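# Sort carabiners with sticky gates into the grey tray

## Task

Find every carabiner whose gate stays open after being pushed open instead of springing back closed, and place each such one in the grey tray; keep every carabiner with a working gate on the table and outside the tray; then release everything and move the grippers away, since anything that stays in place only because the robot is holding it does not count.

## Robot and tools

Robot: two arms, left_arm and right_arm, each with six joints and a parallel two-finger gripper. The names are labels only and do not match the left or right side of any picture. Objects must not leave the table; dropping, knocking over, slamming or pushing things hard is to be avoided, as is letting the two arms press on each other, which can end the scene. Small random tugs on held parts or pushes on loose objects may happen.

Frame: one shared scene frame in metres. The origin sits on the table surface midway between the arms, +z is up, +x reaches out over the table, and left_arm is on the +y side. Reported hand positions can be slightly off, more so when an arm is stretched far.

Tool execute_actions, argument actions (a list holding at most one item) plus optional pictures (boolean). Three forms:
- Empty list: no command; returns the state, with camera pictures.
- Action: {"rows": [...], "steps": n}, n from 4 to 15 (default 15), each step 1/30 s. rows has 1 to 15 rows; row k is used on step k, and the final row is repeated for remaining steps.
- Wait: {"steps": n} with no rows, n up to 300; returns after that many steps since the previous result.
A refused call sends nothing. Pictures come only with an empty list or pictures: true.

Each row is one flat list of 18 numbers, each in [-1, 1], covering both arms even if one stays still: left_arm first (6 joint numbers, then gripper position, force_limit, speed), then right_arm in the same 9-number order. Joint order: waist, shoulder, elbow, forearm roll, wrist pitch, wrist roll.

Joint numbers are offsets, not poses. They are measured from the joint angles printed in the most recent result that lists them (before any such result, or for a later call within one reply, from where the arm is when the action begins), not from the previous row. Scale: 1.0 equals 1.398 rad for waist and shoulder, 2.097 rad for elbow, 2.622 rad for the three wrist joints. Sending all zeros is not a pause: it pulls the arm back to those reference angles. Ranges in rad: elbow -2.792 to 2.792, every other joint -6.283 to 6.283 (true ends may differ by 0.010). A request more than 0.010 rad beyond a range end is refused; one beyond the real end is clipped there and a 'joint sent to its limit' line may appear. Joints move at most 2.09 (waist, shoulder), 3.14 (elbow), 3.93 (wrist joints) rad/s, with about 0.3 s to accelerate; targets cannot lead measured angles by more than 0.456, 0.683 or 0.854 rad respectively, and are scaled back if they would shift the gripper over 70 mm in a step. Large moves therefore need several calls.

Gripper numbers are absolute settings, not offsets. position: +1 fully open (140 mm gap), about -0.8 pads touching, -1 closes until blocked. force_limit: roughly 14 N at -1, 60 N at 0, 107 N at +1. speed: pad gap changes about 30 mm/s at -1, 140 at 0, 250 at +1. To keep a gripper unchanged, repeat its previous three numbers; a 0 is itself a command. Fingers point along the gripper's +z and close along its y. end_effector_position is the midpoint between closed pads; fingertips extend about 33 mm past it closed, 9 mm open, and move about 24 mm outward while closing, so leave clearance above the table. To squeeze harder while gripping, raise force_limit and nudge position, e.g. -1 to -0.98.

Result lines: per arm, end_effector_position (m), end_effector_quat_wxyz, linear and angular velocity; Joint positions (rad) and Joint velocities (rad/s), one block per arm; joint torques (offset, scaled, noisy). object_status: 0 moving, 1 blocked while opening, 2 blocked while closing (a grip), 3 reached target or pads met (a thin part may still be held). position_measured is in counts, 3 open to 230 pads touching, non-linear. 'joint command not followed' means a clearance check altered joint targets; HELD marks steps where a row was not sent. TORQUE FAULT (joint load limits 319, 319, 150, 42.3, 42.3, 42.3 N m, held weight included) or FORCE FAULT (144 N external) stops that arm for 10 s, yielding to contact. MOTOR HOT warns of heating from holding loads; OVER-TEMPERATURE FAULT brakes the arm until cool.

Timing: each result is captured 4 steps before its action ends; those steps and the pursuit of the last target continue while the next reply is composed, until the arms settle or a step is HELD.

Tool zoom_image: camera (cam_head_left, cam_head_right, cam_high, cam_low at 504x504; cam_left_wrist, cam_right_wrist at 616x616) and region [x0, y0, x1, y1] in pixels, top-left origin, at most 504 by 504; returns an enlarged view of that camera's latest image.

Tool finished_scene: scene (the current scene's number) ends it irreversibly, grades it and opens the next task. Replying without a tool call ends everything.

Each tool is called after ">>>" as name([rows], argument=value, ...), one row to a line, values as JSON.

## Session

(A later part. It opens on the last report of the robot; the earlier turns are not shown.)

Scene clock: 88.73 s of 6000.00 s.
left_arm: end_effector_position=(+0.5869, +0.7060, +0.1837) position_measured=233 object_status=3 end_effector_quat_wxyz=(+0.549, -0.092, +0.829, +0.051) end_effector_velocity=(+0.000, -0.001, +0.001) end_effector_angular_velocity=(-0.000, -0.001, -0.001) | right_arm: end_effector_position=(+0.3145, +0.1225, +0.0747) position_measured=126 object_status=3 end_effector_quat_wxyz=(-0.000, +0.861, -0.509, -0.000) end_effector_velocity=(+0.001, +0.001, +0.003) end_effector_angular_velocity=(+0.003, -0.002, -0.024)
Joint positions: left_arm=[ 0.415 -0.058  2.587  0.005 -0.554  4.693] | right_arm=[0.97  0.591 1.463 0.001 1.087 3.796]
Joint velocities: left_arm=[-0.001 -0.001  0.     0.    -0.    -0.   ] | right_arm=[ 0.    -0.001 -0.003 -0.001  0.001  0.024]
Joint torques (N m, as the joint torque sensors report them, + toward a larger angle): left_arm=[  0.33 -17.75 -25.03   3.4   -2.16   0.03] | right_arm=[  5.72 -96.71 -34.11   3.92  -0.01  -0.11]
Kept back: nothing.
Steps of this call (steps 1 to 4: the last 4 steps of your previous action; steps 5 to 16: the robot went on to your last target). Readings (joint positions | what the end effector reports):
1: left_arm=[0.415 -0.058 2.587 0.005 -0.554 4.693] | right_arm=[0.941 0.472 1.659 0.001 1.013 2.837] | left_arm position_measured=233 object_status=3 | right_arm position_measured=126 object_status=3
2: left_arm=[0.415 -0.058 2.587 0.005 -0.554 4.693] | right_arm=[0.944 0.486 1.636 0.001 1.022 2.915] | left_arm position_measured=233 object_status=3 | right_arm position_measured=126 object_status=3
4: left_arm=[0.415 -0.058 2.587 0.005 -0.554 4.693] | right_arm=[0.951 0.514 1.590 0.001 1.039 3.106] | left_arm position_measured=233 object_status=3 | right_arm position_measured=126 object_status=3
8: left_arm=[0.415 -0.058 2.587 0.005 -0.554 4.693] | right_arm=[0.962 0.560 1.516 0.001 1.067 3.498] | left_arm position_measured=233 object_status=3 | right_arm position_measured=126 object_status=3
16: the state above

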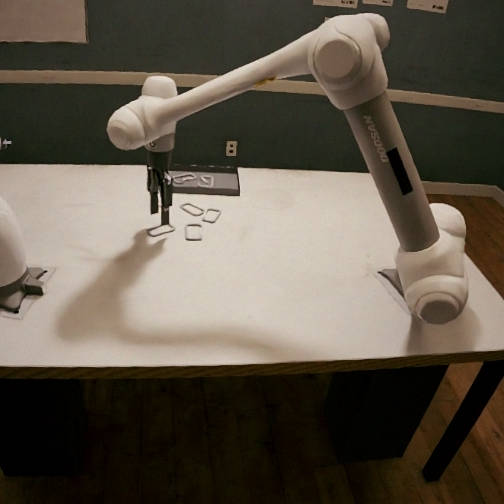

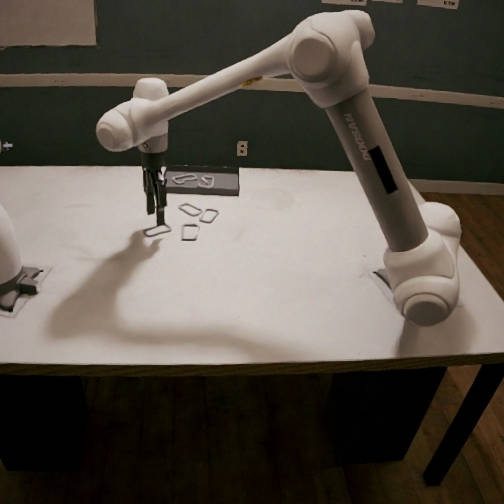

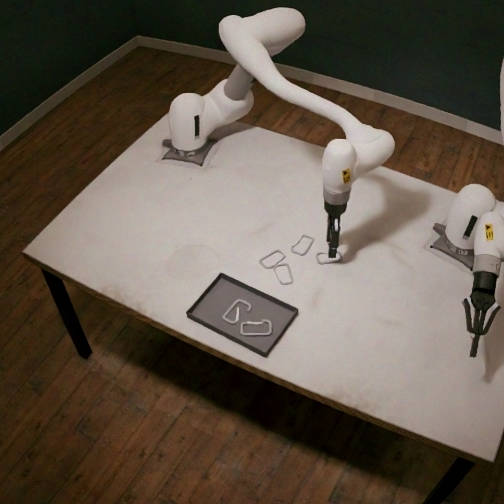

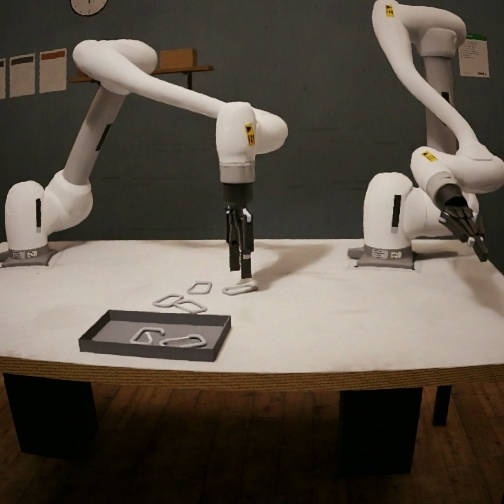

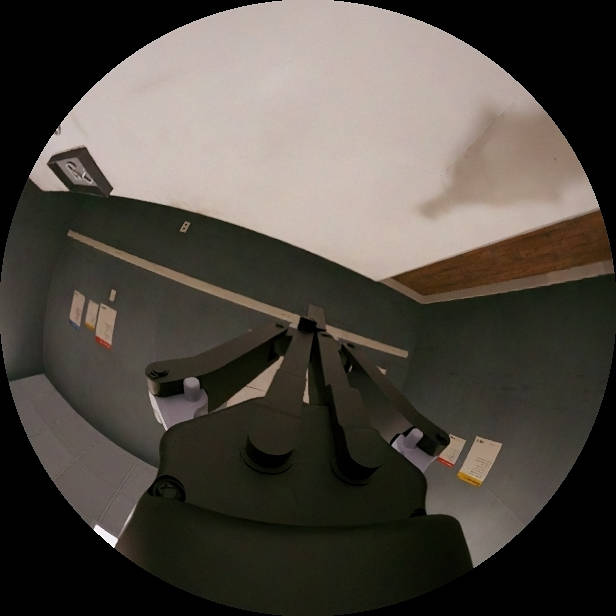

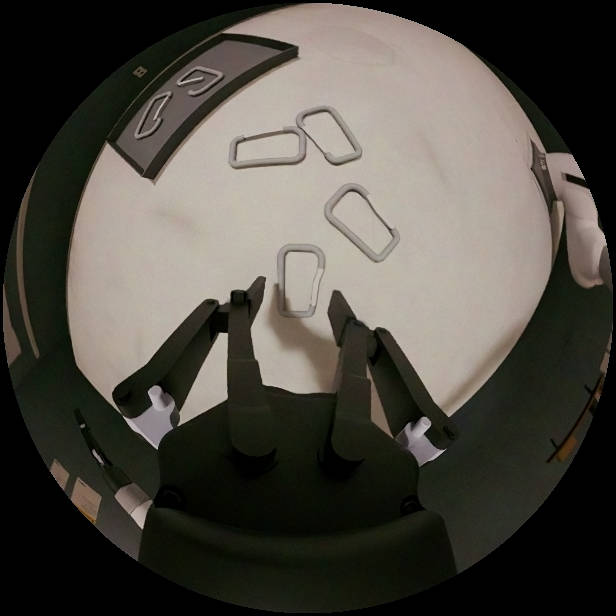

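>>> execute_actions([
  {"rows":[[0,0,0,0,0,0,-0.9,0,0,0.0014,0.0011,-0.0013,0,0.0004,-0.0374,0.03,0,0.3],[0,0,0,0,0,0,-0.9,0,0,0.0014,0.0011,-0.0013,0,0.0004,-0.0374,0.03,0,0.3],[0,0,0,0,0,0,-0.9,0,0,0.0014,0.0011,-0.0013,0,0.0004,-0.0374,0.03,0,0.3],[0,0,0,0,0,0,-0.9,0,0,0.0014,0.0011,-0.0013,0,0.0004,-0.0374,0.03,0,0.3],[0,0,0,0,0,0,-0.9,0,0,0.0014,0.0209,0.0116,0,-0.0204,-0.0374,0.03,0,0.3]],"steps":15},
])

>>> execute_actions([
  {"steps":5},
])

>>> execute_actions([
  {"rows":[[0,0,0,0,0,0,-0.9,0,0,0,0,0,0,0,0,-0.33,-0.3,0]],"steps":15},
], pictures=true)

>>> zoom_image(camera="cam_right_wrist", region=[200,180,420,400])

>>> execute_actions([
  {"rows":[[0,0,0,0,0,0,-0.9,0,0,0,0,0,0,0,0,0.03,0,0.3]],"steps":15},
], pictures=true)

>>> zoom_image(camera="cam_right_wrist", region=[200,180,420,400])

Scene clock: 89.50 s of 6000.00 s.
left_arm: end_effector_position=(+0.5869, +0.7060, +0.1837) position_measured=233 object_status=3 end_effector_quat_wxyz=(+0.549, -0.092, +0.829, +0.051) end_effector_velocity=(-0.000, +0.001, -0.001) end_effector_angular_velocity=(-0.001, +0.002, +0.002) | right_arm: end_effector_position=(+0.3130, +0.1235, +0.0405) position_measured=126 object_status=3 end_effector_quat_wxyz=(+0.000, +0.885, -0.465, -0.000) end_effector_velocity=(+0.000, +0.002, -0.031) end_effector_angular_velocity=(+0.009, -0.004, +0.015)
Joint positions: left_arm=[ 0.415 -0.058  2.587  0.005 -0.554  4.693] | right_arm=[0.972 0.619 1.486 0.001 1.037 3.699]
Joint velocities: left_arm=[ 0.002  0.002 -0.     0.     0.    -0.001] | right_arm=[ 0.001  0.024  0.022  0.    -0.056 -0.015]
Joint torques (N m, as the joint torque sensors report them, + toward a larger angle): left_arm=[ -0.34 -17.46 -24.67   3.29  -2.2    0.  ] | right_arm=[   3.49 -104.34  -37.74    4.06    0.02   -0.33]
Steps of this call (steps 1 to 12: the robot went on to your last target; steps 13 to 23: the first 11 steps of this action). Readings (joint positions | what the end effector reports):
13: left_arm=[0.415 -0.058 2.587 0.005 -0.554 4.693] | right_arm=[0.970 0.592 1.463 0.001 1.087 3.797] | left_arm position_measured=233 object_status=3 | right_arm position_measured=126 object_status=3
14: left_arm=[0.415 -0.058 2.587 0.005 -0.554 4.693] | right_arm=[0.970 0.592 1.463 0.001 1.087 3.791] | left_arm position_measured=233 object_status=3 | right_arm position_measured=126 object_status=3
16: left_arm=[0.415 -0.058 2.587 0.005 -0.554 4.693] | right_arm=[0.971 0.592 1.462 0.001 1.088 3.745] | left_arm position_measured=233 object_status=3 | right_arm position_measured=126 object_status=3
20: left_arm=[0.415 -0.058 2.587 0.005 -0.554 4.693] | right_arm=[0.972 0.610 1.478 0.001 1.054 3.703] | left_arm position_measured=233 object_status=3 | right_arm position_measured=126 object_status=3
23: the state above

Scene clock: 89.67 s of 6000.00 s.
left_arm: end_effector_position=(+0.5869, +0.7060, +0.1837) position_measured=233 object_status=3 end_effector_quat_wxyz=(+0.549, -0.092, +0.829, +0.051) end_effector_velocity=(-0.000, +0.001, +0.001) end_effector_angular_velocity=(-0.000, -0.002, +0.002) | right_arm: end_effector_position=(+0.3130, +0.1234, +0.0385) position_measured=126 object_status=3 end_effector_quat_wxyz=(-0.000, +0.885, -0.465, -0.000) end_effector_velocity=(+0.000, -0.000, -0.004) end_effector_angular_velocity=(-0.001, -0.000, +0.002)
Joint positions: left_arm=[ 0.415 -0.058  2.587  0.005 -0.554  4.693] | right_arm=[0.972 0.62  1.487 0.001 1.034 3.698]
Joint velocities: left_arm=[ 0.001 -0.002  0.    -0.001 -0.    -0.   ] | right_arm=[-0.     0.003  0.002 -0.001 -0.004 -0.002]
Joint torques (N m, as the joint torque sensors report them, + toward a larger angle): left_arm=[ -0.33 -18.26 -25.2    3.28  -2.18  -0.04] | right_arm=[  4.63 -97.98 -34.59   3.95   0.13  -0.19]
Kept back: nothing.
Steps of this call (steps 1 to 4: the last 4 steps of your previous action; step 5: the robot went on to your last target). Readings (joint positions | what the end effector reports):
1: left_arm=[0.415 -0.058 2.587 0.005 -0.554 4.693] | right_arm=[0.972 0.620 1.486 0.001 1.036 3.698] | left_arm position_measured=233 object_status=3 | right_arm position_measured=126 object_status=3
2: left_arm=[0.415 -0.058 2.587 0.005 -0.554 4.693] | right_arm=[0.972 0.620 1.487 0.001 1.035 3.698] | left_arm position_measured=233 object_status=3 | right_arm position_measured=126 object_status=3
4: left_arm=[0.415 -0.058 2.587 0.005 -0.554 4.693] | right_arm=[0.972 0.620 1.487 0.001 1.034 3.698] | left_arm position_measured=233 object_status=3 | right_arm position_measured=126 object_status=3
5: the state above

Scene clock: 90.03 s of 6000.00 s.
left_arm: end_effector_position=(+0.5869, +0.7060, +0.1837) position_measured=233 object_status=3 end_effector_quat_wxyz=(+0.549, -0.092, +0.829, +0.051) end_effector_velocity=(+0.000, -0.000, -0.000) end_effector_angular_velocity=(+0.002, +0.000, -0.001) | right_arm: end_effector_position=(+0.3131, +0.1235, +0.0386) position_measured=171 object_status=0 end_effector_quat_wxyz=(-0.000, +0.885, -0.465, -0.000) end_effector_velocity=(-0.000, +0.000, +0.000) end_effector_angular_velocity=(+0.001, -0.000, -0.000)
Joint positions: left_arm=[ 0.415 -0.058  2.587  0.005 -0.554  4.693] | right_arm=[0.972 0.62  1.487 0.    1.034 3.698]
Joint velocities: left_arm=[-0.001  0.    -0.    -0.    -0.     0.002] | right_arm=[ 0. -0.  0.  0. -0.  0.]
Joint torques (N m, as the joint torque sensors report them, + toward a larger angle): left_arm=[  0.11 -17.75 -24.88   3.29  -2.15  -0.01] | right_arm=[  6.81 -68.02 -15.4    5.59   1.25  -0.15]
Steps of this call (steps 1 to 11: the first 11 steps of this action). Readings (joint positions | what the end effector reports):
1: left_arm=[0.415 -0.058 2.587 0.005 -0.554 4.693] | right_arm=[0.972 0.620 1.487 0.001 1.034 3.698] | left_arm position_measured=233 object_status=3 | right_arm position_measured=126 object_status=0
2: left_arm=[0.415 -0.058 2.587 0.005 -0.554 4.693] | right_arm=[0.972 0.620 1.487 0.001 1.034 3.698] | left_arm position_measured=233 object_status=3 | right_arm position_measured=128 object_status=0
4: left_arm=[0.415 -0.058 2.587 0.005 -0.554 4.693] | right_arm=[0.972 0.620 1.487 0.001 1.034 3.698] | left_arm position_measured=233 object_status=3 | right_arm position_measured=143 object_status=0
8: left_arm=[0.415 -0.058 2.587 0.005 -0.554 4.693] | right_arm=[0.972 0.620 1.487 0.000 1.034 3.698] | left_arm position_measured=233 object_status=3 | right_arm position_measured=171 object_status=0
11: the state above

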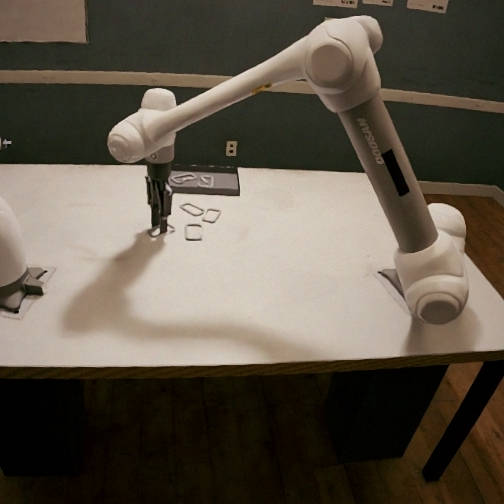

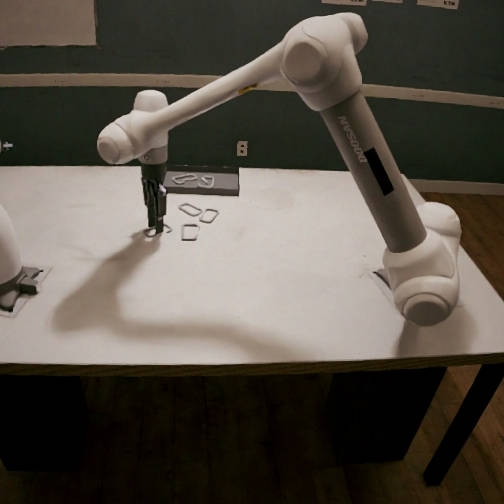

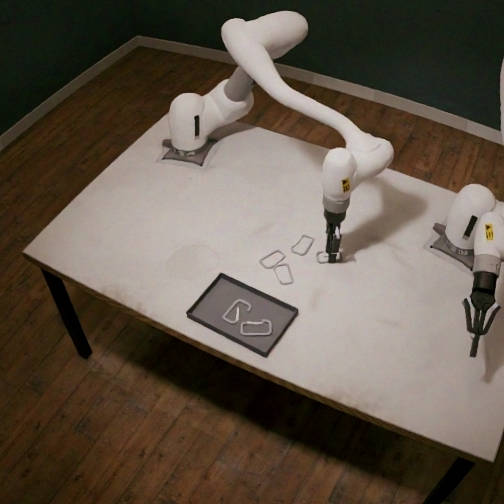

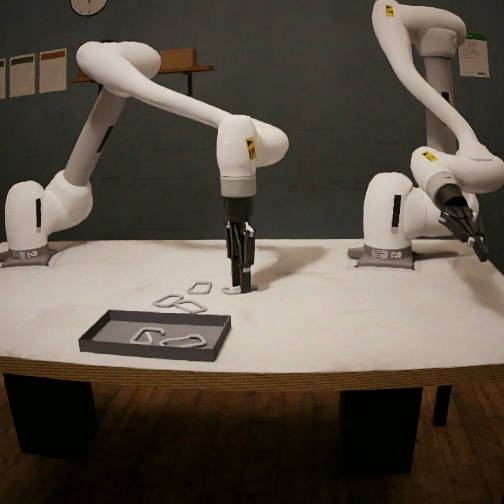

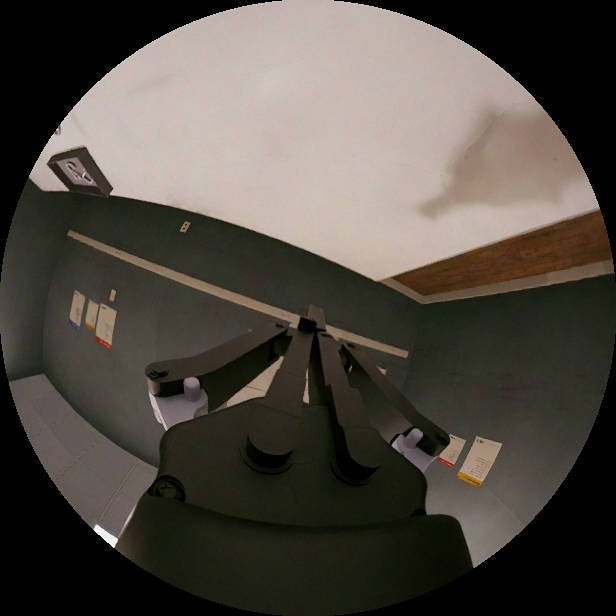

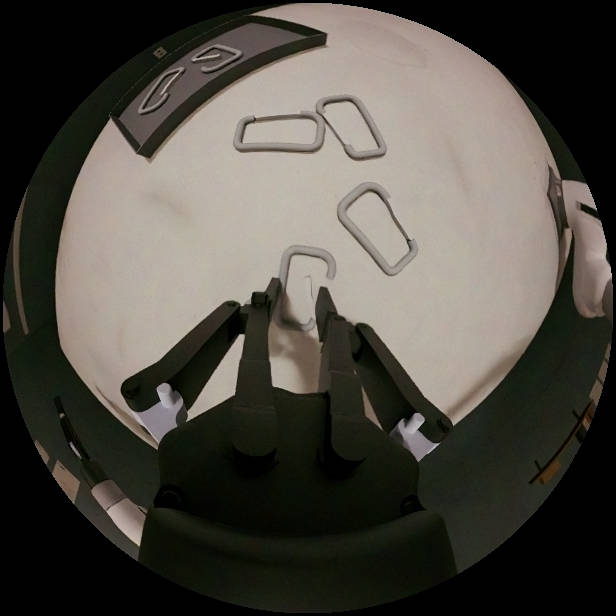

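Region (200, 180, 420, 400) of cam_right_wrist's 616x616 image, scaled by 2.291, with more detail than that image has.

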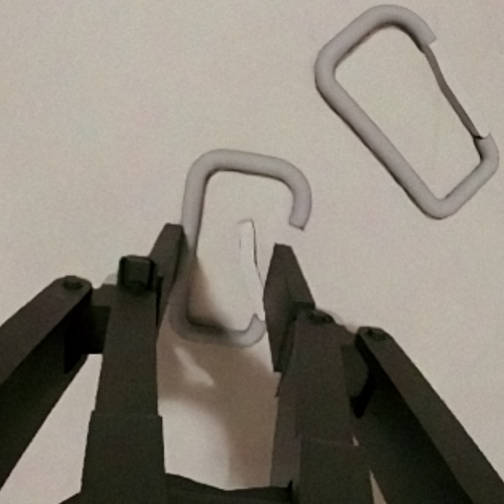

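Scene clock: 90.53 s of 6000.00 s.
left_arm: end_effector_position=(+0.5869, +0.7060, +0.1837) position_measured=233 object_status=3 end_effector_quat_wxyz=(+0.549, -0.092, +0.829, +0.051) end_effector_velocity=(+0.000, -0.000, -0.001) end_effector_angular_velocity=(-0.001, +0.001, -0.000) | right_arm: end_effector_position=(+0.3131, +0.1235, +0.0385) position_measured=126 object_status=0 end_effector_quat_wxyz=(-0.000, +0.885, -0.465, -0.000) end_effector_velocity=(+0.000, +0.001, -0.000) end_effector_angular_velocity=(+0.002, -0.001, -0.000)
Joint positions: left_arm=[ 0.415 -0.058  2.587  0.005 -0.554  4.693] | right_arm=[0.972 0.62  1.487 0.    1.034 3.698]
Joint velocities: left_arm=[-0.     0.002  0.    -0.    -0.    -0.001] | right_arm=[ 0.     0.001 -0.001 -0.    -0.002  0.001]
Joint torques (N m, as the joint torque sensors report them, + toward a larger angle): left_arm=[ -0.59 -17.98 -24.82   3.41  -2.13   0.08] | right_arm=[  3.09 -97.24 -33.05   3.65  -0.23  -0.12]
Steps of this call (steps 1 to 4: the last 4 steps of your previous action; steps 5 to 15: the first 11 steps of this action, its rows measured from where the robot was after step 4). Readings (joint positions | what the end effector reports):
4: left_arm=[0.415 -0.058 2.587 0.005 -0.554 4.693] | right_arm=[0.972 0.620 1.487 0.000 1.034 3.698] | left_arm position_measured=233 object_status=3 | right_arm position_measured=171 object_status=3
5: left_arm=[0.415 -0.058 2.587 0.005 -0.554 4.693] | right_arm=[0.972 0.620 1.487 0.000 1.034 3.698] | left_arm position_measured=233 object_status=3 | right_arm position_measured=171 object_status=0
6: left_arm=[0.415 -0.058 2.587 0.005 -0.554 4.693] | right_arm=[0.972 0.620 1.488 0.000 1.034 3.698] | left_arm position_measured=233 object_status=3 | right_arm position_measured=168 object_status=0
8: left_arm=[0.415 -0.058 2.587 0.005 -0.554 4.693] | right_arm=[0.972 0.620 1.488 0.000 1.034 3.698] | left_arm position_measured=233 object_status=3 | right_arm position_measured=149 object_status=0
12: left_arm=[0.415 -0.058 2.587 0.005 -0.554 4.693] | right_arm=[0.972 0.620 1.487 0.000 1.034 3.698] | left_arm position_measured=233 object_status=3 | right_arm position_measured=126 object_status=0
15: the state above

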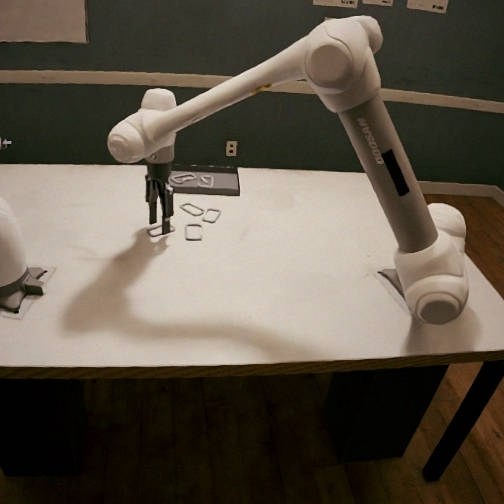

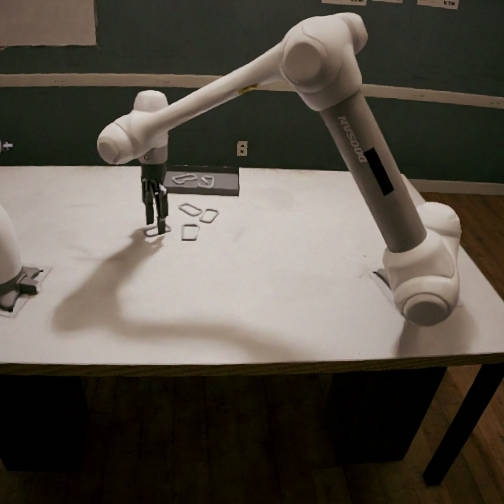

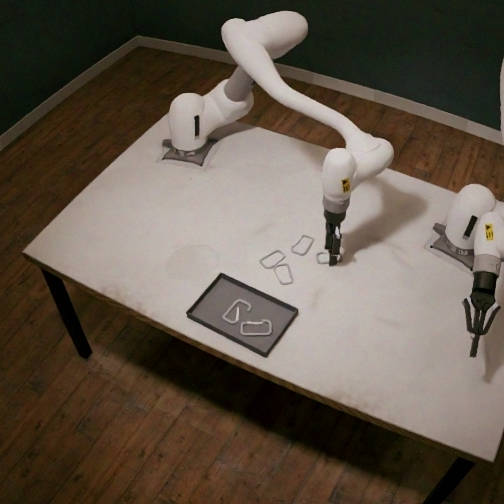

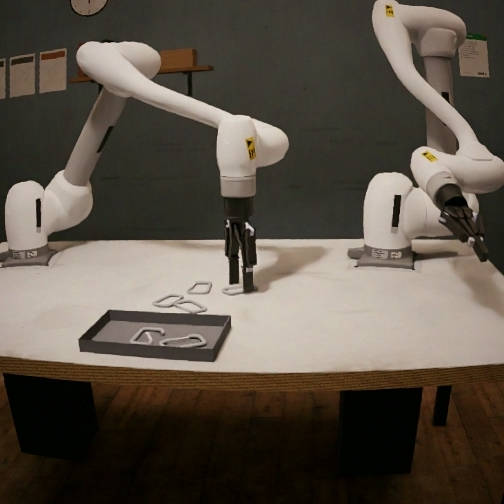

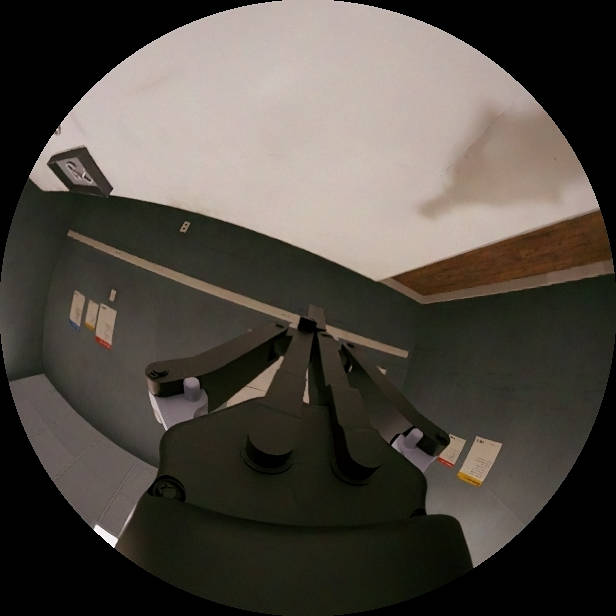

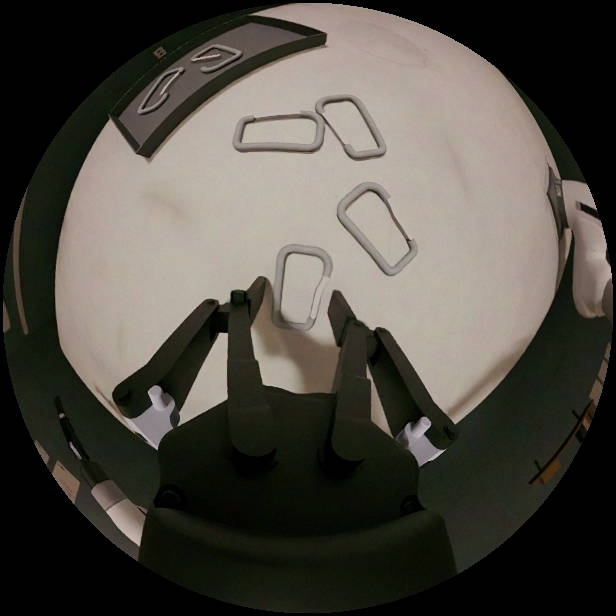

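Region (200, 180, 420, 400) of cam_right_wrist's 616x616 image, scaled by 2.291, with more detail than that image has.

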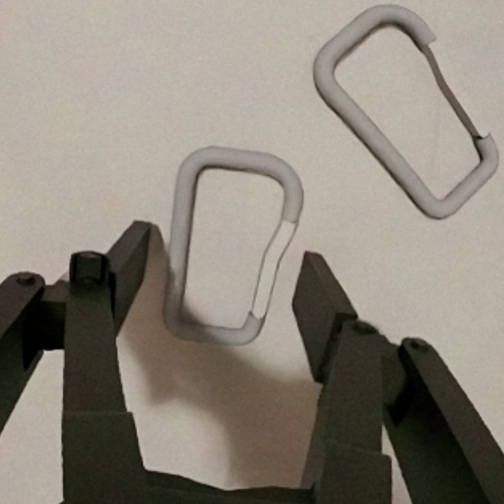

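>>> execute_actions([
  {"rows":[[0,0,0,0,0,0,-0.9,0,0,0,-0.06,-0.04,0,0.064,0,0.03,0,0.3]],"steps":15},
])

>>> finished_scene(scene=1)

Scene clock: 91.07 s of 6000.00 s.
left_arm: end_effector_position=(+0.5869, +0.7060, +0.1837) position_measured=233 object_status=3 end_effector_quat_wxyz=(+0.549, -0.092, +0.829, +0.051) end_effector_velocity=(-0.000, +0.000, -0.001) end_effector_angular_velocity=(+0.000, +0.001, +0.001) | right_arm: end_effector_position=(+0.3122, +0.1214, +0.1479) position_measured=126 object_status=3 end_effector_quat_wxyz=(-0.000, +0.885, -0.465, -0.000) end_effector_velocity=(-0.003, -0.008, +0.043) end_effector_angular_velocity=(-0.015, +0.006, -0.000)
Joint positions: left_arm=[ 0.415 -0.058  2.587  0.005 -0.554  4.693] | right_arm=[0.972 0.539 1.406 0.    1.196 3.698]
Joint velocities: left_arm=[ 0.001  0.001 -0.    -0.    -0.     0.001] | right_arm=[-0.    -0.031 -0.032 -0.     0.08   0.   ]
Joint torques (N m, as the joint torque sensors report them, + toward a larger angle): left_arm=[  0.13 -17.45 -24.93   3.33  -2.16  -0.11] | right_arm=[  1.32 -79.74 -30.87   3.56  -0.17  -0.2 ]
Steps of this call (steps 1 to 4: the last 4 steps of your previous action; step 5: the robot went on to your last target; steps 6 to 16: the first 11 steps of this action). Readings (joint positions | what the end effector reports):
6: left_arm=[0.415 -0.058 2.587 0.005 -0.554 4.693] | right_arm=[0.972 0.620 1.487 0.000 1.034 3.698] | left_arm position_measured=233 object_status=3 | right_arm position_measured=126 object_status=3
7: left_arm=[0.415 -0.058 2.587 0.005 -0.554 4.693] | right_arm=[0.972 0.618 1.484 0.000 1.040 3.698] | left_arm position_measured=233 object_status=3 | right_arm position_measured=126 object_status=3
9: left_arm=[0.415 -0.058 2.587 0.005 -0.554 4.693] | right_arm=[0.972 0.594 1.460 0.000 1.088 3.698] | left_arm position_measured=233 object_status=3 | right_arm position_measured=126 object_status=3
13: left_arm=[0.415 -0.058 2.587 0.005 -0.554 4.693] | right_arm=[0.972 0.550 1.417 0.000 1.173 3.698] | left_arm position_measured=233 object_status=3 | right_arm position_measured=126 object_status=3
16: the state above

The scene is finished: the task was done.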